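## Task

Take the culture plate labelled W06 out of the incubator and place it in out-nest O1. It has to lie level within the nest's locating features, with its well A1 sitting at the nest corner labelled A1 and its lid completely seated on it. All other plates and lids must be left exactly as they started. The incubator door must finish closed and latched by its catch. Nothing counts if it stays in place only because the robot is holding it. Finish by opening the gripper and backing away.

## Robot and tools

Robot: one four-axis SCARA-type plate mover (joints: lift, shoulder, elbow, wrist yaw) with a two-finger parallel gripper that always stays level. It cannot tilt. The commanded point, end_effector_position, lies midway between the two rubber pads, about 2 to 3 cm behind the fingertips.

Frames: the scene frame has its origin on the table top under the arm's base, +z up, and +y to the left when facing along +x. The gripper frame has +x pointing along the fingers, the fingers opening and closing along y, and z vertical. rz rotates about the gripper z axis, positive turning +x toward +y.

execute_actions(actions): actions is a list of actions, run one after another. Each action is a table of up to 15 rows. Each row is applied for one control step of 1/30 s, so one action lasts 0.5 s. If there are fewer than 15 rows, the last row is held for the remaining steps. An empty list just returns the current state and images.

Each row is 5 numbers in [-1, 1], in the order dx, dy, dz, rz, opening. The first four are an offset, not a pose. They are measured in the gripper's own axes, from the gripper's measured pose at the start of that action. For the first action in a call, that start is the last pose a result reported. Every row in a table refers to that same start pose, so rows do not add up. The scale is 1.0 = 0.6 m for dx, dy and dz, and 1.0 = 180 degrees for rz. opening is absolute: +1 is fully open (0.140 m) and -1 is closed (pads still 0.066 m apart). A full close takes at least about 0.6 s.

Per step, the commanded pose is clipped to within 70 mm and 16 degrees of the measured pose. After an action the arm goes no further than the last clipped pose. A long offset therefore needs further actions to finish. The 'Hand target' line shows where the controller is currently driving.

move(target, speed, blocking): target is one 5-number row with the same layout, scale and gripper frame as above. It is an offset from the pose in the last result that showed one. The gripper travels in a straight line. speed is the path's top speed in m/s, from 0.002 to 0.5 (default 0.25); turning is capped at twice that value in rad/s. A path lasts 0.5 to 10 s and is cut off at 10 s. Rotation takes the shorter way. The opening is sent when the move starts. Moves do not avoid obstacles, and the gripper can lag, stray or overshoot the speed, especially near full reach. A faster contact, or a target set deeper past the contact, hits and presses harder.

The result adds a 'move:' line with an ending (done, off_target, moving, held or fault), the limits that acted, and the distance left to the target. limits=paced means the command was clipped. limits=held means a check blocked some steps, and the arm may then speed up sharply. With blocking=false the result returns after 0.5 s while motion continues. Use wait(0) to poll it. Until an ending is shown, call wait or stop before sending new rows or moves.

wait(seconds): 0 to 10 s; the arm keeps its last command, and the wait returns early if a move ends. stop(): brakes a running move. It needs stopping distance, and the fingers keep moving. zoom_image(camera, region): region is [x0, y0, x1, y1] in pixels of that camera's last image, at most 504 by 504. The cameras are cam_head_left, cam_head_right, cam_high, cam_low and cam_wrist (fisheye, placed from joint readings), each 504x504. Calibration is supplied and may be off slightly. finished_scene(scene): pass the current scene's number. It cannot be undone, and it reports success and gives the next task.

Result lines: the state gives end_effector_position in metres and end_effector_quat_wxyz in the scene frame; the position may be off, more so at long reach. 'Joint positions' lists lift (m, 0 to 0.550), shoulder (rad, -2.000 to 2.000), elbow (rad, -2.800 to 2.800), wrist yaw (rad, -12.566 to 12.566), then the pad gap in metres. grip_measured is the finger opening on the command scale, with a constant error of up to about 1 mm. 'pose unreachable' means the clearance check altered or blocked the command. MOTOR HOT appears at 85 °C. OVER-TEMPERATURE FAULT means the arm braked at 100 °C until it cooled. Holding loads heats motors, even while idle.

Gripping: to hold something, command an opening about 0.04 below grip_measured; a smaller margin gives a lighter grip. Pads push at most about 18 N each, though a quick close can squeeze harder. A held part may occasionally get a brief tug.

Hazards: keep the elbow more than 0.4 rad from 0, or the arm may fold and fault. Load limits are lift 52.8 N, shoulder 7.92 N m, elbow 3.96 N m and wrist yaw 1.32 N m, including held weight. Reaching one stops the arm for 10 s and drops the rest of the call. Pressing on something rigid with the same offset again does not press harder, but on something that yields it goes deeper. Never knock or drop items off the table, as that ends the scene. Avoid drops, slips, slams and hard impacts.

Task facts: plate IDs face the front inside the incubator. Well A1 sits at the labelled short end, in the corner opposite the labelled long side. Once pushed, the incubator door keeps swinging. If it swings far beyond 90 degrees, its outer face can no longer be reached to push it closed.

Each tool is called after ">>>" as a command line: name --argument value for each argument, lists and objects as JSON in quotes; but a table of rows of numbers goes row by row, as --pt "numbers of a row", without its own name.

## Session

>>> execute_actions --actions '[]'

Scene clock: 0.00 s.
end_effector_position=(+0.3943, -0.1321, +0.4826) grip_measured=+0.99 end_effector_quat_wxyz=(-0.233, -0.000, -0.000, +0.972)
Joint positions: [ 0.478 -0.946 -1.474 -0.25   0.14 ]
Hand target: +0.394, -0.132, +0.483; -0.233, -0.000, -0.000, +0.972

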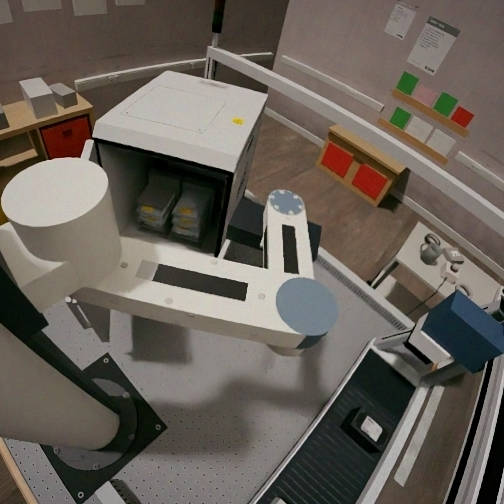

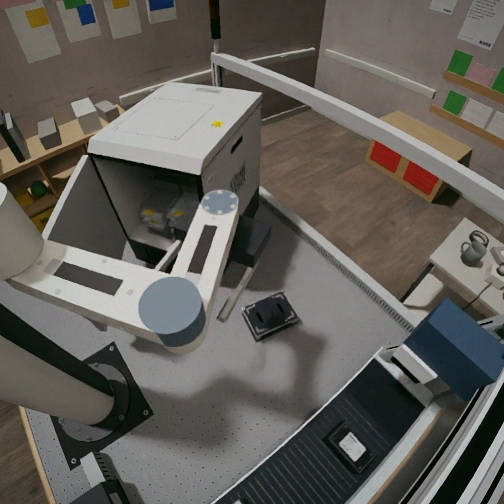

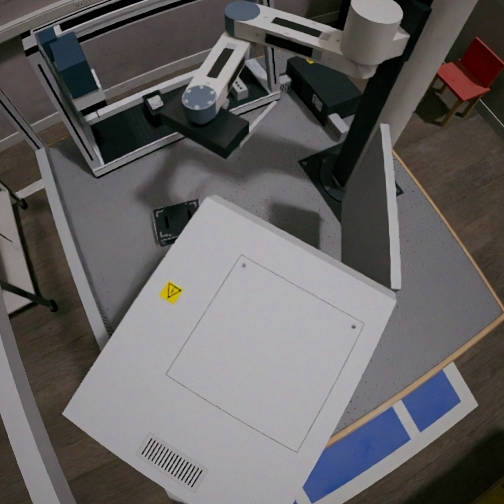

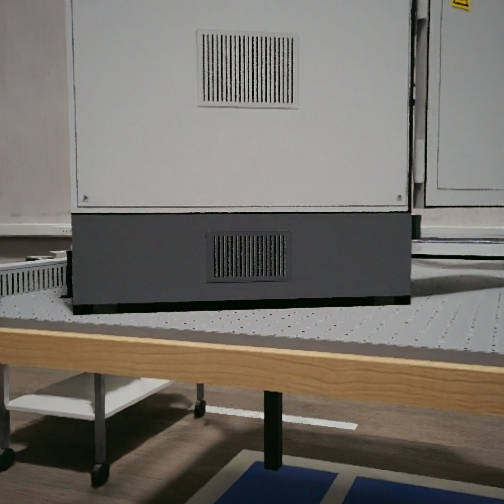

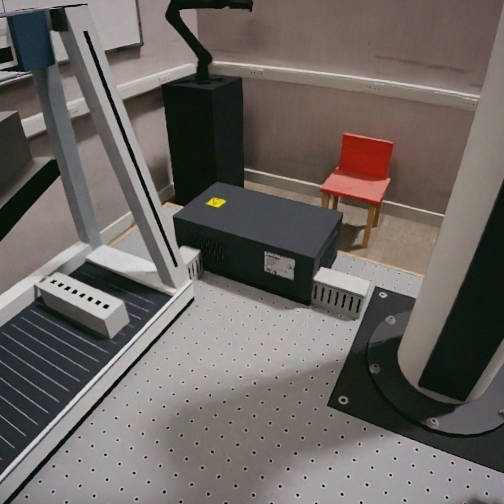

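>>> zoom_image --camera "cam_head_left" --region '[80, 60, 280, 260]'

>>> zoom_image --camera "cam_head_right" --region '[30, 130, 330, 360]'

Region (80, 60, 280, 260) of cam_head_left's 504x504 image, scaled by 2.520, with more detail than that image has.

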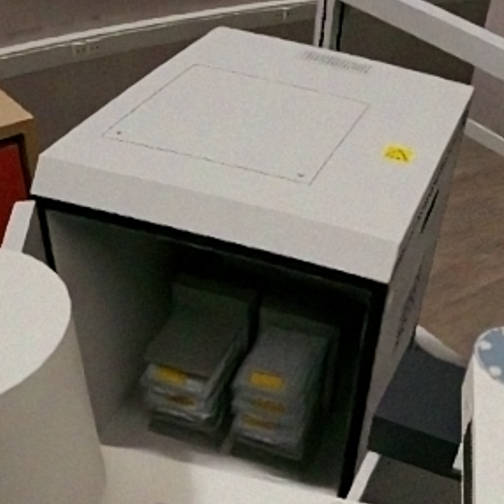

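Region (30, 130, 330, 360) of cam_head_right's 504x504 image, scaled by 1.680, with more detail than that image has; it fills the top 386 rows of this view, and the rest is white.

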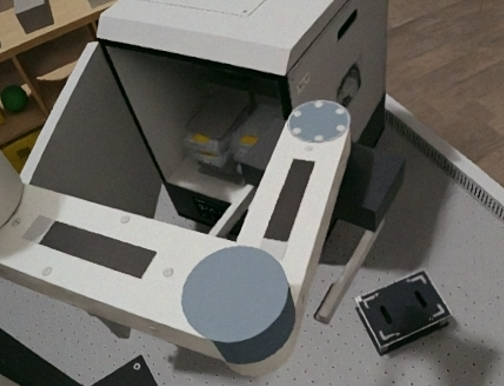

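>>> move --target '[-0.235, -0.44, -0.22, -0.97, 1]' --speed 0.3

Scene clock: 6.17 s.
end_effector_position=(+0.4000, +0.1671, +0.3506) grip_measured=+0.99 end_effector_quat_wxyz=(+0.960, -0.000, -0.000, +0.279)
Joint positions: [ 0.346 -0.318 -0.528 -4.872  0.14 ]
Hand target: +0.400, +0.167, +0.351; +0.960, -0.000, -0.000, +0.279
Off the commanded pose: 0.000 m, 0 deg.
move: done
camera_calibration (this result's frames):
cam_wrist: T_world_to_cam=[[0.539431, -0.84203, -0.000378042, -0.0649289], [-0.505434, -0.323438, -0.799952, 0.523922], [0.673462, 0.43171, -0.600063, -0.0354916], [0, 0, 0, 1]] pos_world=[0.323735, 0.130106, 0.397791]

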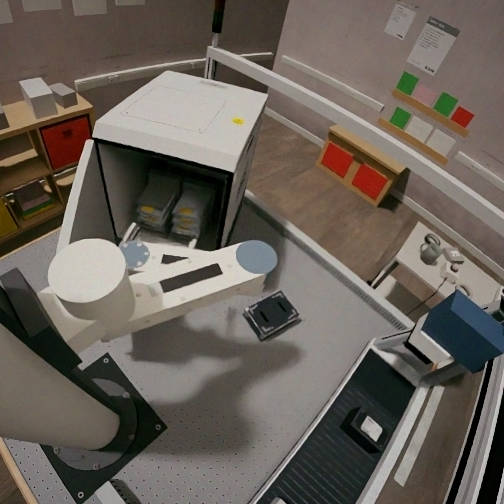

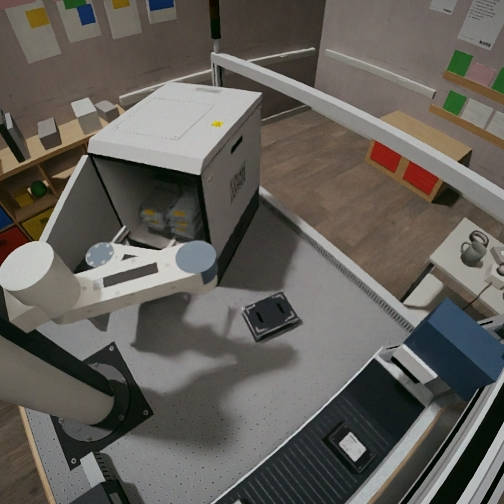

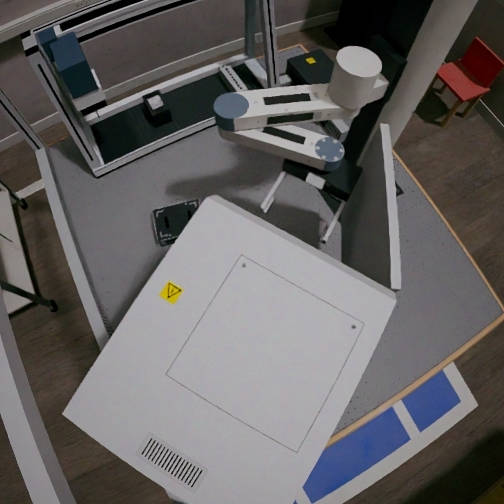

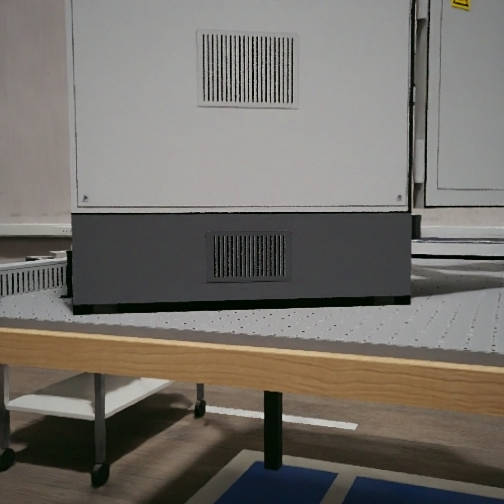

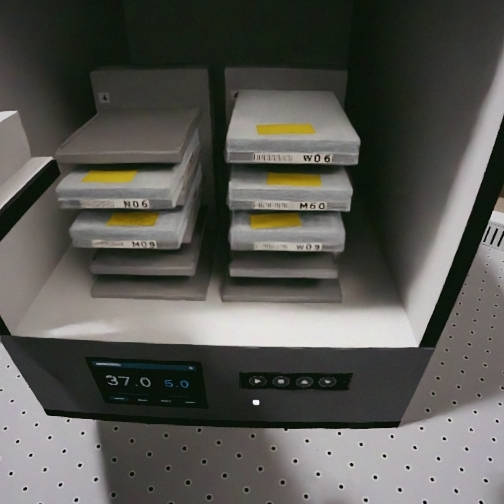

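>>> move --target '[0.15, -0.027, -0.08, 0, -0.2]' --speed 0.15

Scene clock: 7.50 s.
end_effector_position=(+0.4848, +0.2016, +0.3025) grip_measured=-0.20 end_effector_quat_wxyz=(+0.960, -0.000, -0.000, +0.279)
Joint positions: [ 0.298 -0.378 -0.903 -4.438  0.096]
Hand target: +0.485, +0.202, +0.303; +0.960, -0.000, -0.000, +0.279
Off the commanded pose: 0.000 m, 0 deg.
move: done
camera_calibration (this result's frames):
cam_wrist: T_world_to_cam=[[0.538869, -0.842389, -0.000378042, -0.0812739], [-0.50565, -0.323101, -0.799952, 0.539508], [0.673749, 0.431261, -0.600063, -0.136355], [0, 0, 0, 1]] pos_world=[0.408467, 0.164656, 0.349728]

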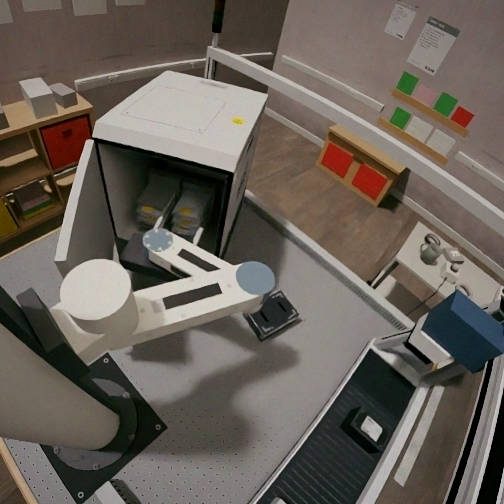

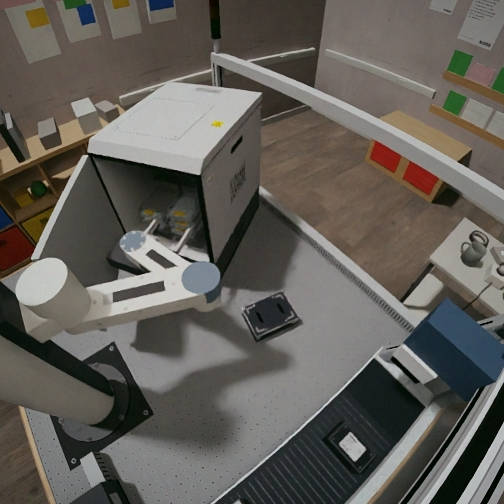

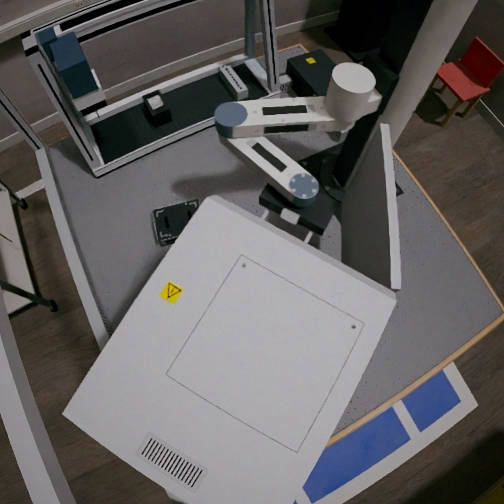

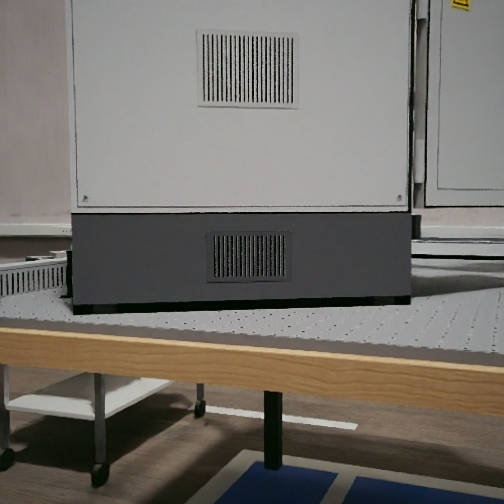

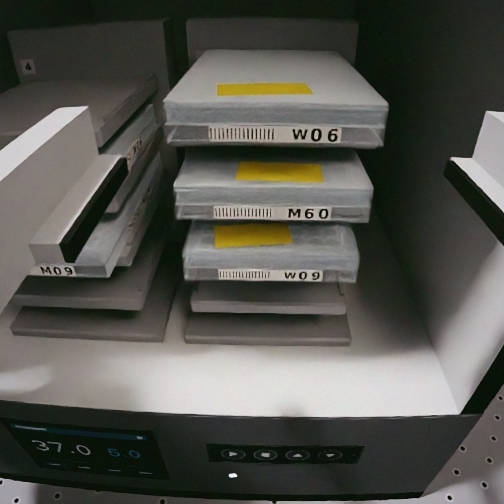

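>>> move --target '[0.1666, 0, -0.007, 0, -0.2]' --speed 0.08

Scene clock: 9.73 s.
end_effector_position=(+0.5692, +0.2551, +0.2984) grip_measured=-0.20 end_effector_quat_wxyz=(+0.960, -0.000, -0.000, +0.278)
Joint positions: [ 0.293 -0.215 -1.366 -4.138  0.096]
Hand target: +0.569, +0.255, +0.298; +0.960, -0.000, -0.000, +0.279
Off the commanded pose: 0.000 m, 0 deg.
move: done
camera_calibration (this result's frames):
cam_wrist: T_world_to_cam=[[0.538448, -0.842659, -0.000378042, -0.0814217], [-0.505811, -0.322848, -0.799952, 0.596212], [0.673965, 0.430924, -0.600063, -0.218865], [0, 0, 0, 1]] pos_world=[0.492919, 0.218189, 0.345578]

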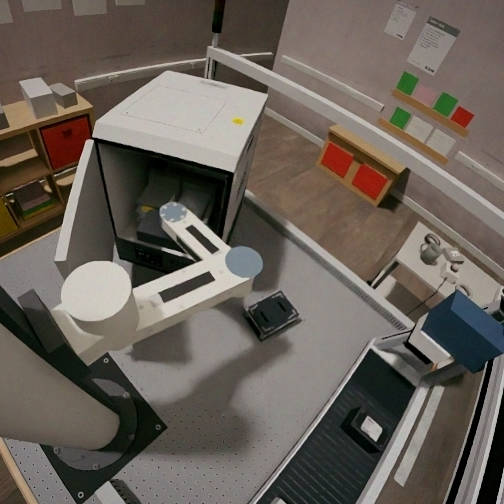

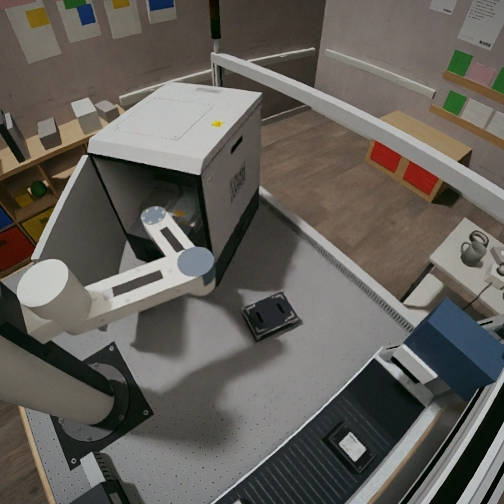

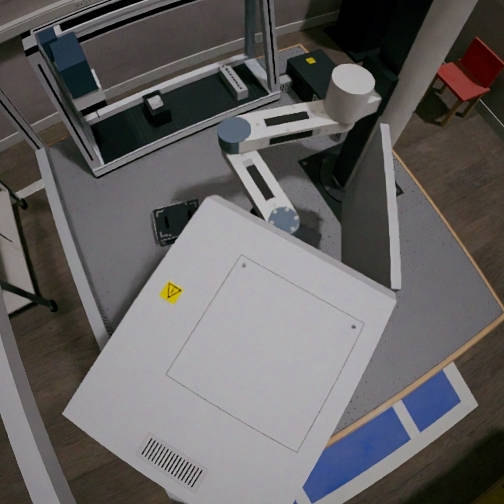

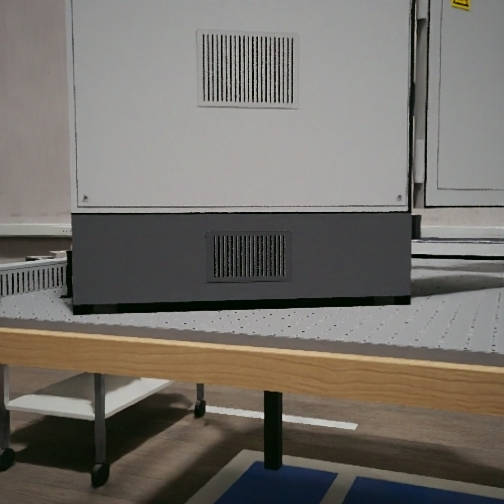

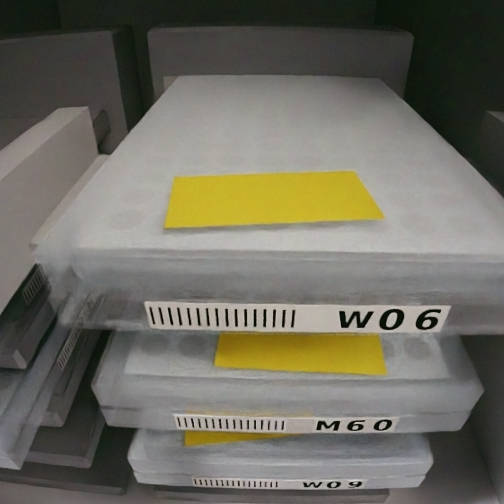

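>>> move --target '[0.04, 0, 0, 0, -0.2]' --speed 0.05

>>> move --target '[0, 0, 0, 0, -0.55]'

Scene clock: 10.53 s.
end_effector_position=(+0.5896, +0.2679, +0.2984) grip_measured=-0.20 end_effector_quat_wxyz=(+0.961, -0.000, -0.000, +0.278)
Joint positions: [ 0.293 -0.165 -1.489 -4.065  0.096]
Hand target: +0.589, +0.268, +0.298; +0.960, -0.000, -0.000, +0.278
Off the commanded pose: 0.000 m, 0 deg.
move: done
camera_calibration (this result's frames):
cam_wrist: T_world_to_cam=[[0.537985, -0.842955, -0.000378042, -0.0812869], [-0.505989, -0.32257, -0.799952, 0.610658], [0.674202, 0.430553, -0.600063, -0.238123], [0, 0, 0, 1]] pos_world=[0.51326, 0.230983, 0.345578]

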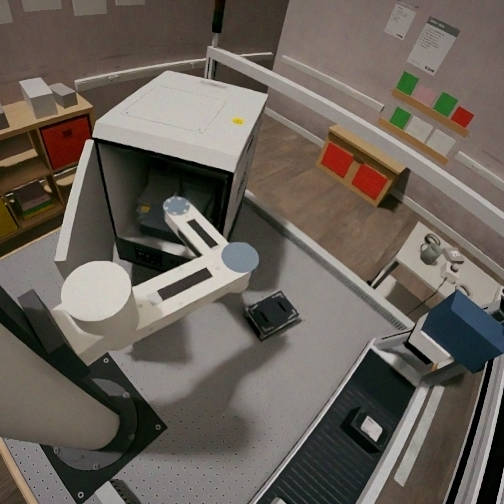

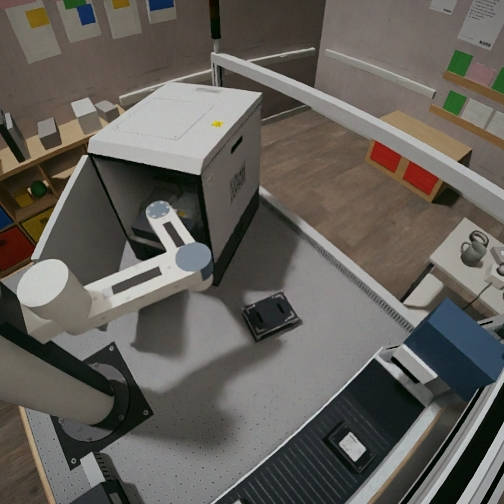

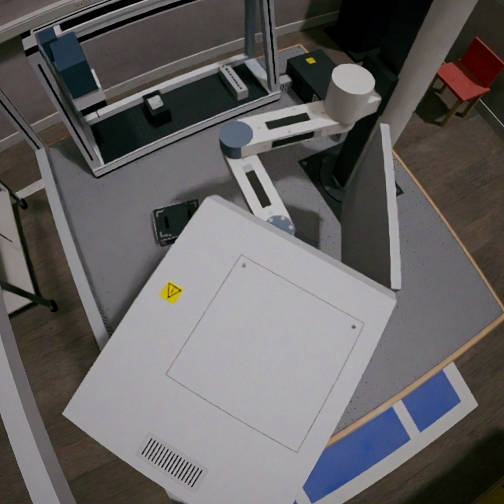

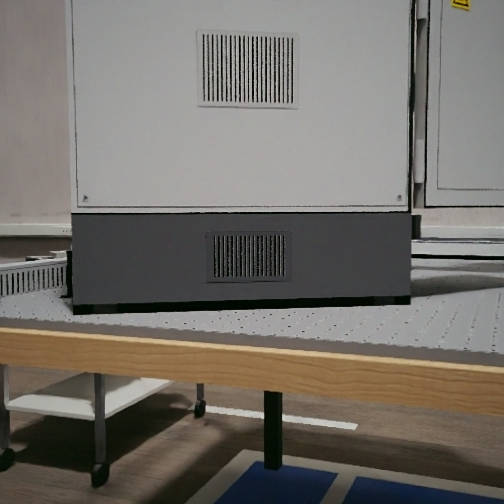

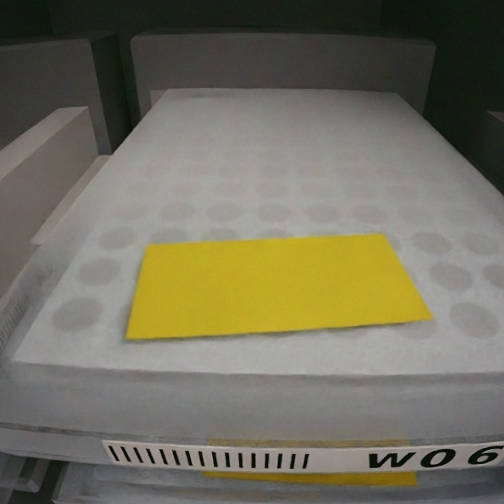

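Scene clock: 11.03 s.
end_effector_position=(+0.5893, +0.2682, +0.2984) grip_measured=-0.49 end_effector_quat_wxyz=(+0.960, -0.000, -0.000, +0.279)
Joint positions: [ 0.293 -0.165 -1.489 -4.064  0.085]
Hand target: +0.590, +0.268, +0.298; +0.961, -0.000, -0.000, +0.278
Off the commanded pose: 0.000 m, 0 deg.
move: done
camera_calibration (this result's frames):
cam_wrist: T_world_to_cam=[[0.539557, -0.841949, -0.000378042, -0.0820406], [-0.505386, -0.323514, -0.799952, 0.610494], [0.673397, 0.431811, -0.600063, -0.237904], [0, 0, 0, 1]] pos_world=[0.513005, 0.231159, 0.345578]

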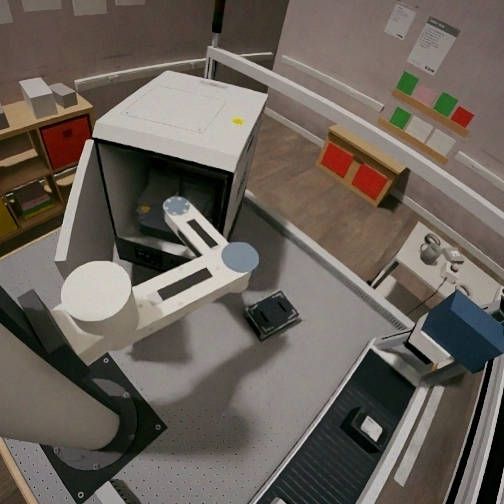

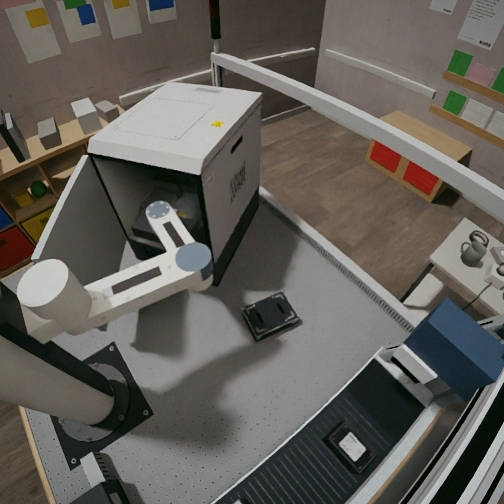

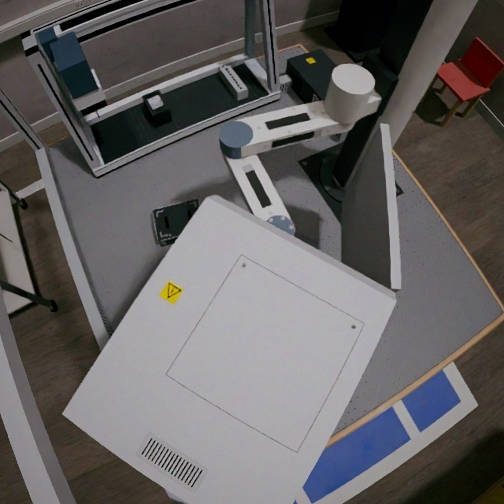

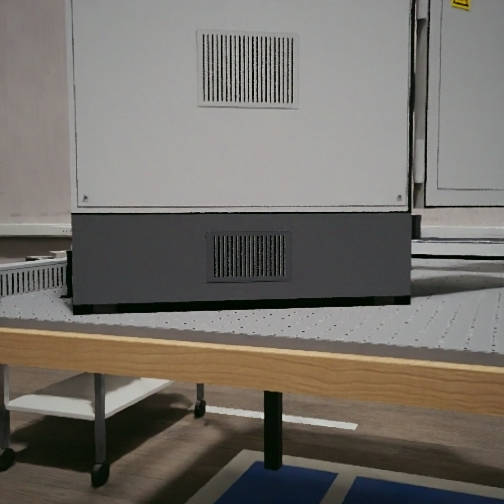

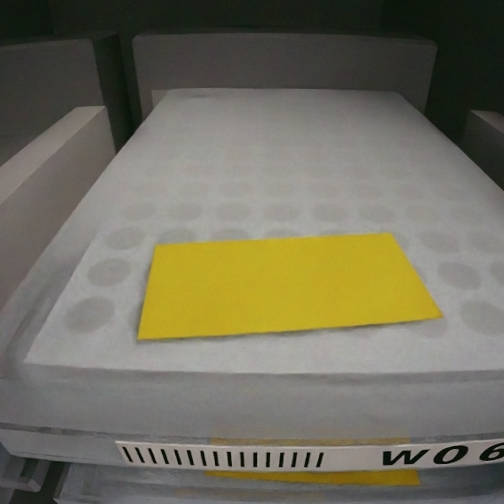

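>>> move --target '[0, 0, 0.015, 0, -0.55]' --speed 0.03

>>> move --target '[-0.34, 0, 0, 0, -0.55]' --speed 0.12

>>> zoom_image --camera "cam_head_right" --region '[210, 270, 330, 360]'

Scene clock: 11.93 s.
end_effector_position=(+0.5892, +0.2682, +0.3074) grip_measured=-0.49 end_effector_quat_wxyz=(+0.960, -0.000, -0.000, +0.279)
Joint positions: [ 0.302 -0.165 -1.488 -4.064  0.085]
Hand target: +0.589, +0.268, +0.307; +0.960, -0.000, -0.000, +0.279
Off the commanded pose: 0.000 m, 0 deg.
move: done
camera_calibration (this result's frames):
cam_wrist: T_world_to_cam=[[0.539793, -0.841798, -0.000378042, -0.0821357], [-0.505295, -0.323655, -0.799952, 0.617668], [0.673276, 0.431999, -0.600063, -0.232463], [0, 0, 0, 1]] pos_world=[0.512953, 0.231194, 0.354581]

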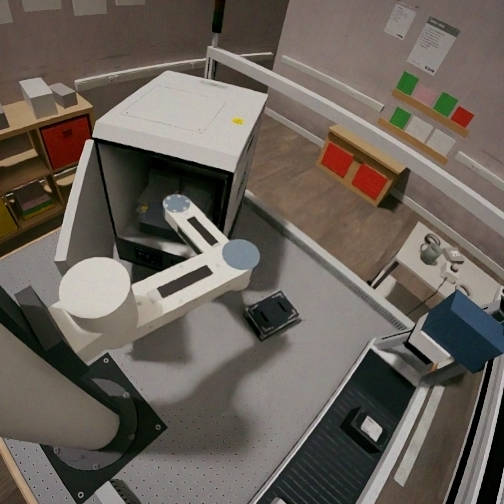

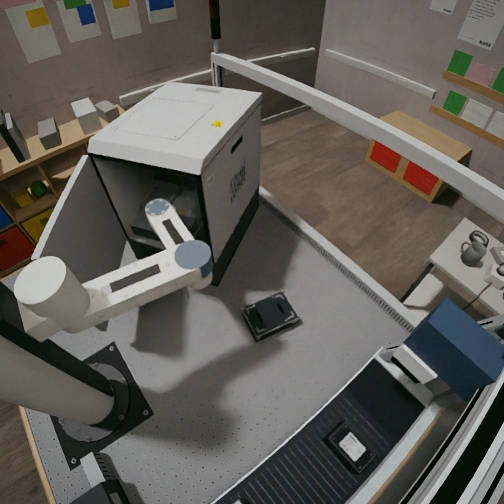

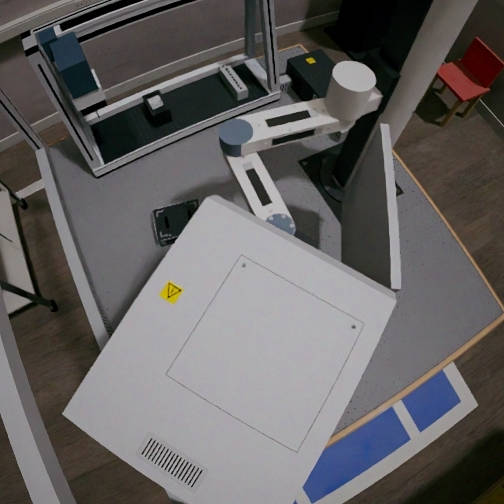

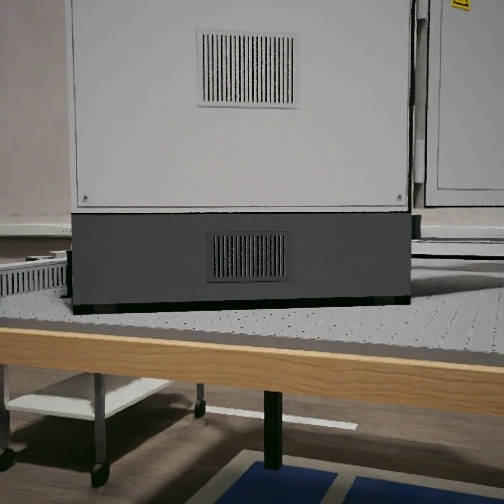

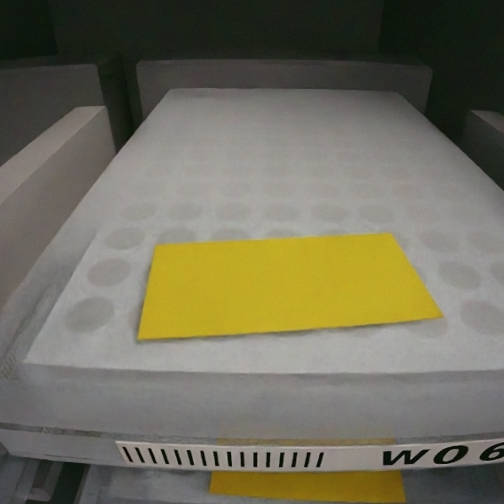

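Scene clock: 13.93 s.
end_effector_position=(+0.4171, +0.1587, +0.3074) grip_measured=-0.49 end_effector_quat_wxyz=(+0.960, -0.000, -0.000, +0.279)
Joint positions: [ 0.302 -0.436 -0.563 -4.718  0.085]
Hand target: +0.417, +0.159, +0.307; +0.960, -0.000, -0.000, +0.279
Off the commanded pose: 0.000 m, 0 deg.
move: done
camera_calibration (this result's frames):
cam_wrist: T_world_to_cam=[[0.540047, -0.841635, -0.000378042, -0.0815365], [-0.505197, -0.323808, -0.799952, 0.495218], [0.673145, 0.432203, -0.600063, -0.0692308], [0, 0, 0, 1]] pos_world=[0.340819, 0.121653, 0.354577]

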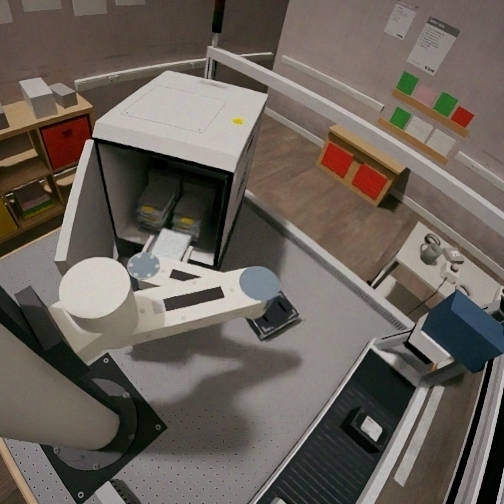

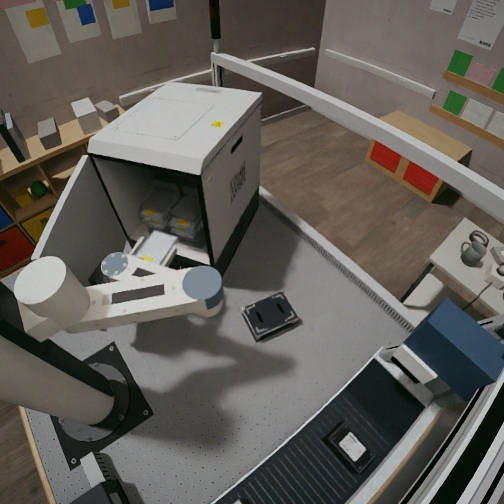

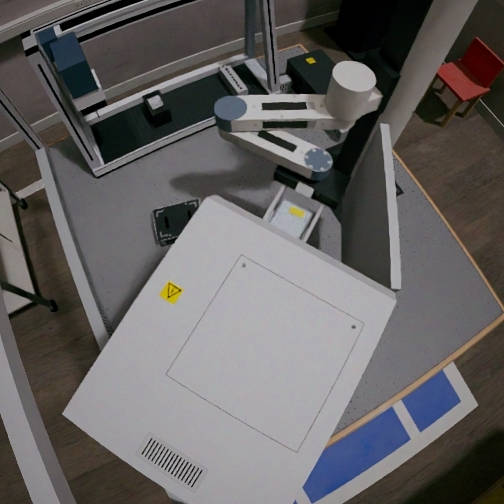

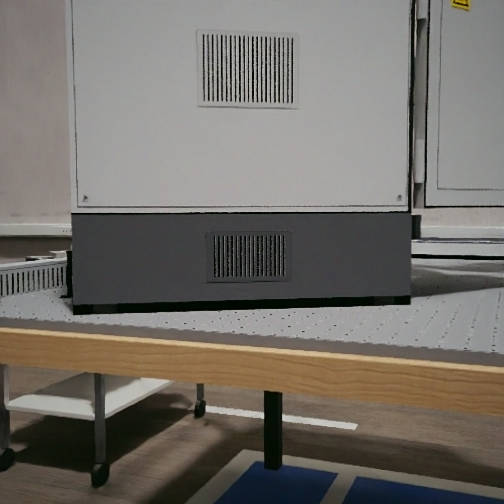

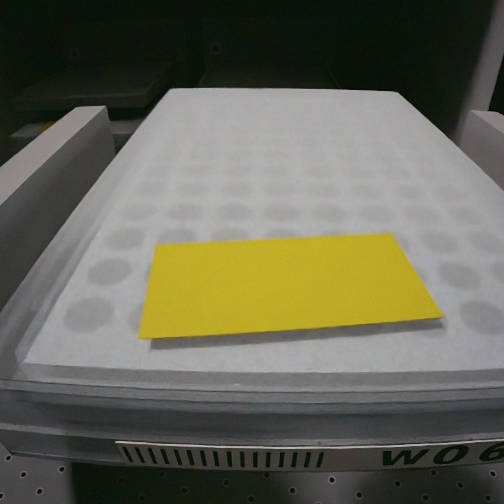

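Region (210, 270, 330, 360) of cam_head_right's 504x504 image, scaled by 4.200, with more detail than that image has; it fills the top 378 rows of this view, and the rest is white.

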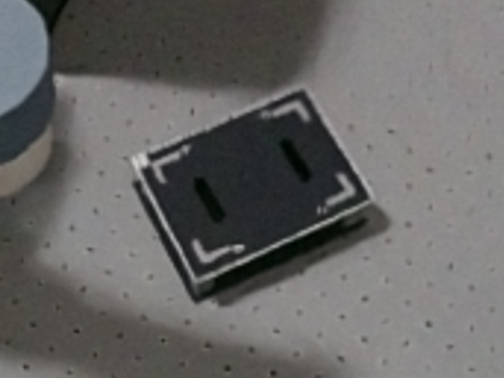

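>>> move --target '[-0.05, -0.1, 0, 0, -0.55]' --speed 0.1

>>> move --target '[0, -0.2, 0, -0.1, -0.55]' --speed 0.15

Scene clock: 15.33 s.
end_effector_position=(+0.4240, +0.0919, +0.3074) grip_measured=-0.49 end_effector_quat_wxyz=(+0.960, -0.000, -0.000, +0.279)
Joint positions: [ 0.302 -0.899 -0.49  -4.328  0.085]
Hand target: +0.424, +0.092, +0.307; +0.960, -0.000, -0.000, +0.279
Off the commanded pose: 0.000 m, 0 deg.
move: done
camera_calibration (this result's frames):
cam_wrist: T_world_to_cam=[[0.539667, -0.841878, -0.000378042, -0.141344], [-0.505343, -0.32358, -0.799952, 0.477125], [0.67334, 0.431899, -0.600063, -0.0450737], [0, 0, 0, 1]] pos_world=[0.347741, 0.0548614, 0.354577]

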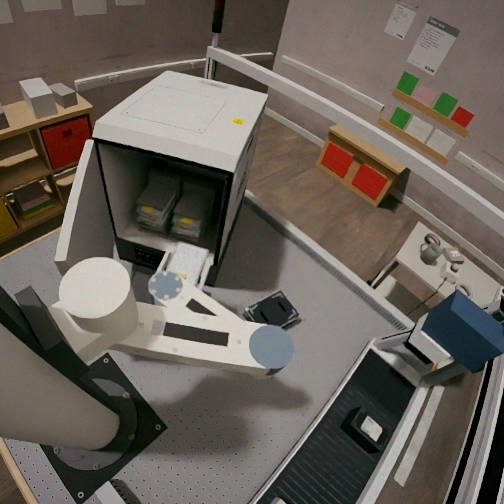

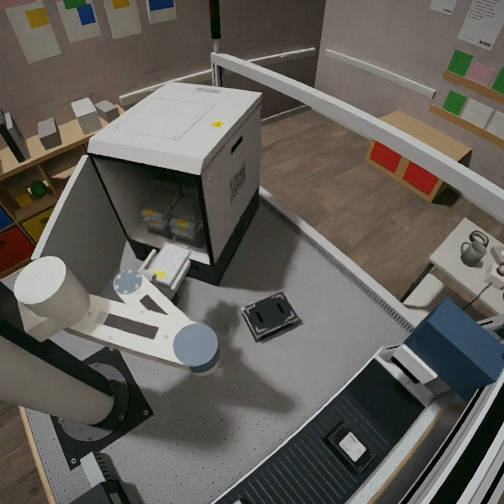

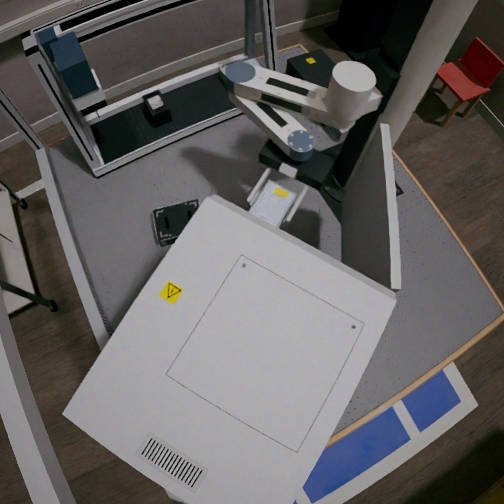

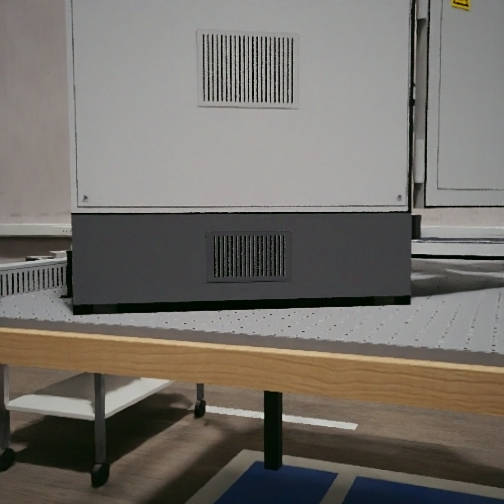

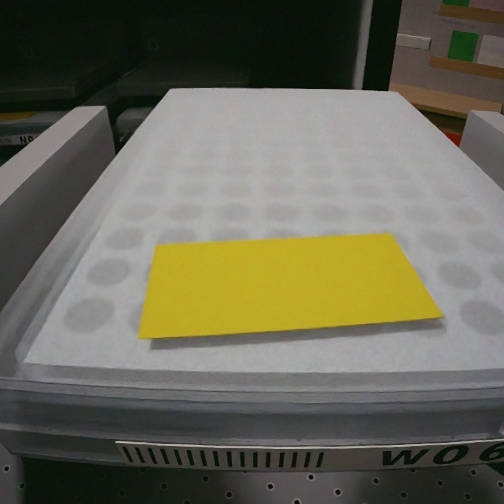

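Scene clock: 16.67 s.
end_effector_position=(+0.4884, -0.0095, +0.3074) grip_measured=-0.49 end_effector_quat_wxyz=(+0.992, -0.000, -0.000, +0.125)
Joint positions: [ 0.302 -1.256 -0.704 -4.071  0.085]
Hand target: +0.488, -0.009, +0.307; +0.992, -0.000, -0.000, +0.126
Off the commanded pose: 0.000 m, 0 deg.
move: done
camera_calibration (this result's frames):
cam_wrist: T_world_to_cam=[[0.252433, -0.967614, -0.000378042, -0.122404], [-0.580706, -0.151183, -0.799952, 0.515315], [0.773988, 0.202154, -0.600063, -0.0959971], [0, 0, 0, 1]] pos_world=[0.404446, -0.0211267, 0.354577]

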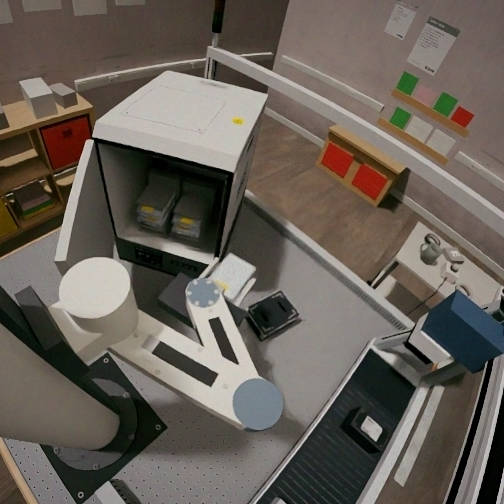

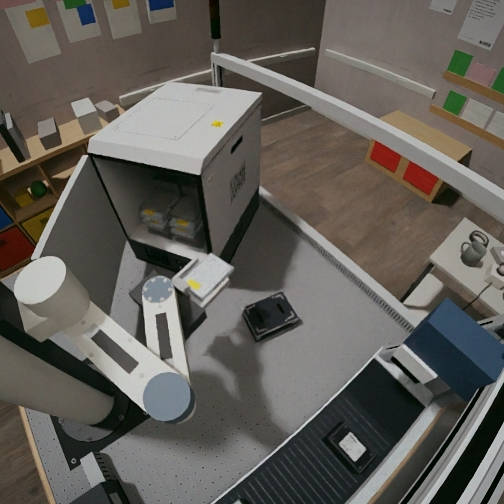

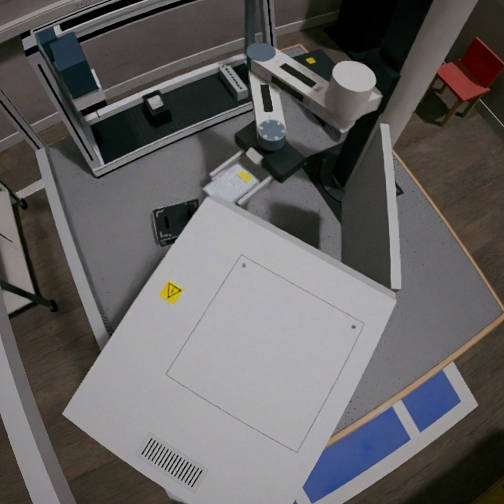

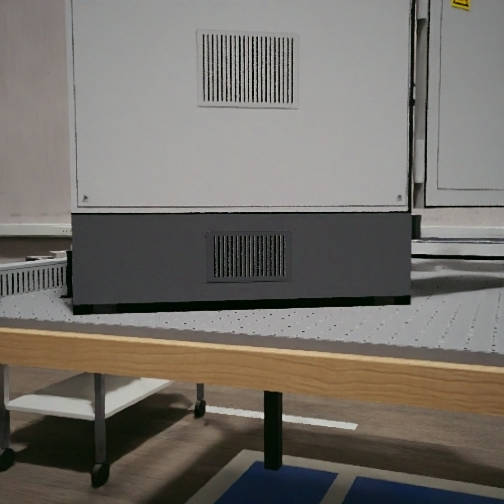

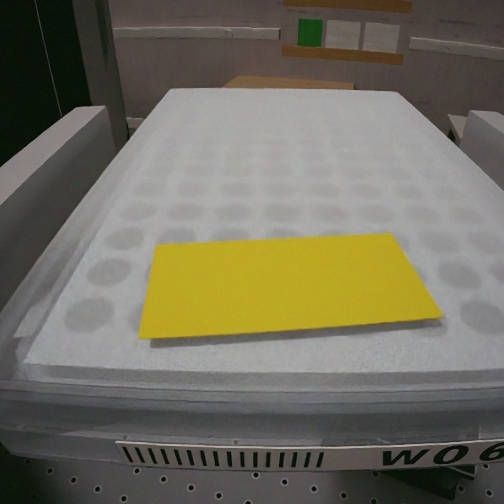

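>>> move --target '[0.2185, -0.2255, -0.345, -0.148, -0.55]' --speed 0.2

>>> zoom_image --camera "cam_head_right" --region '[190, 250, 350, 370]'

>>> zoom_image --camera "cam_high" --region '[110, 150, 270, 270]'

Scene clock: 18.63 s.
end_effector_position=(+0.6491, -0.1080, +0.1003) grip_measured=-0.49 end_effector_quat_wxyz=(+0.994, -0.000, -0.000, -0.107)
Joint positions: [ 0.095 -0.987 -1.45  -4.06   0.085]
Hand target: +0.649, -0.108, +0.100; +0.994, -0.000, -0.000, -0.107
Off the commanded pose: 0.000 m, 0 deg.
move: done
camera_calibration (this result's frames):
cam_wrist: T_world_to_cam=[[-0.208638, -0.977993, -0.000378042, 0.0398366], [-0.586795, 0.125492, -0.799952, 0.461879], [0.782395, -0.166679, -0.600063, -0.369966], [0, 0, 0, 1]] pos_world=[0.568799, -0.0806677, 0.147493]

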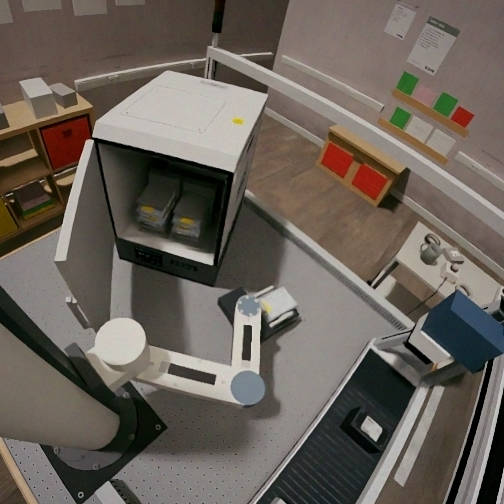

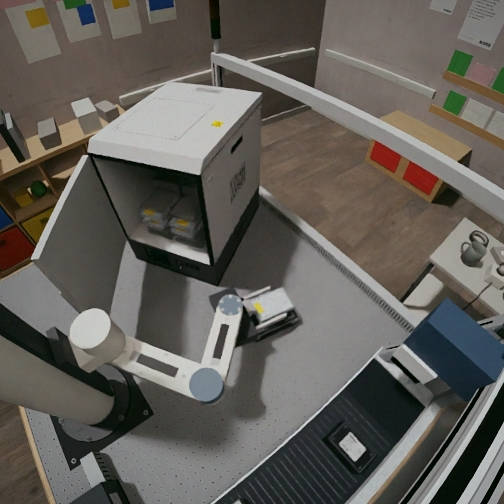

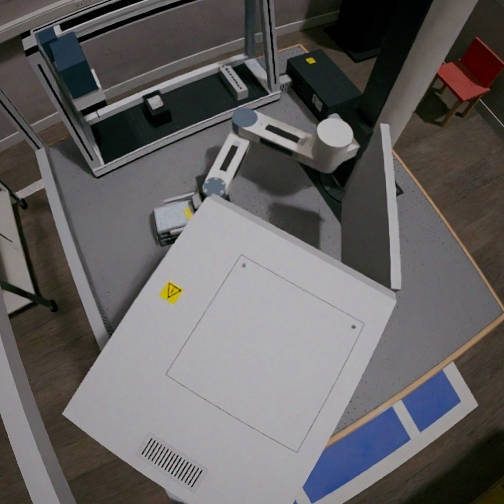

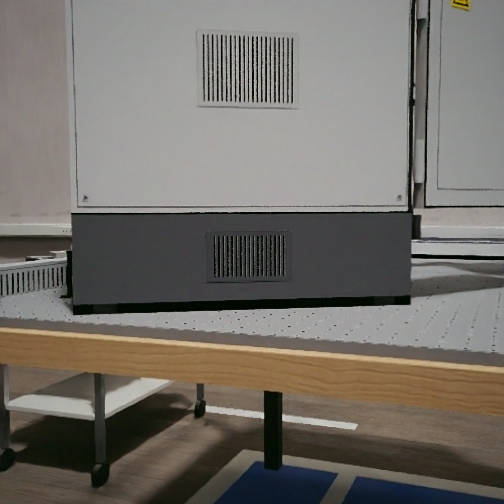

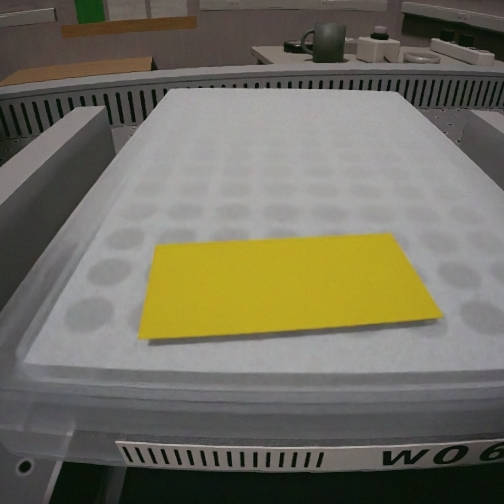

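Region (190, 250, 350, 370) of cam_head_right's 504x504 image, scaled by 3.150, with more detail than that image has; it fills the top 378 rows of this view, and the rest is white.

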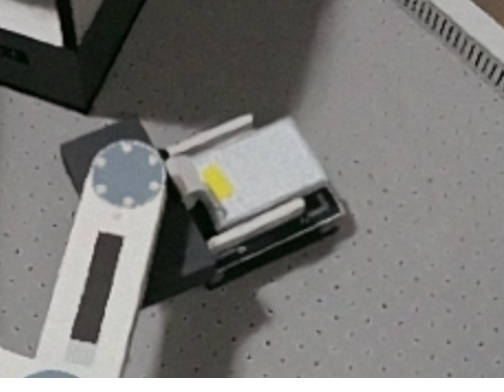

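Region (110, 150, 270, 270) of cam_high's 504x504 image, scaled by 3.150, with more detail than that image has; it fills the top 378 rows of this view, and the rest is white.

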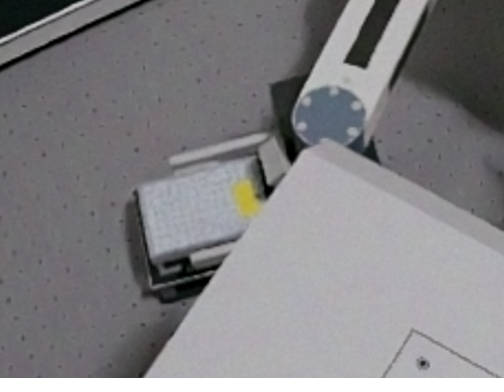

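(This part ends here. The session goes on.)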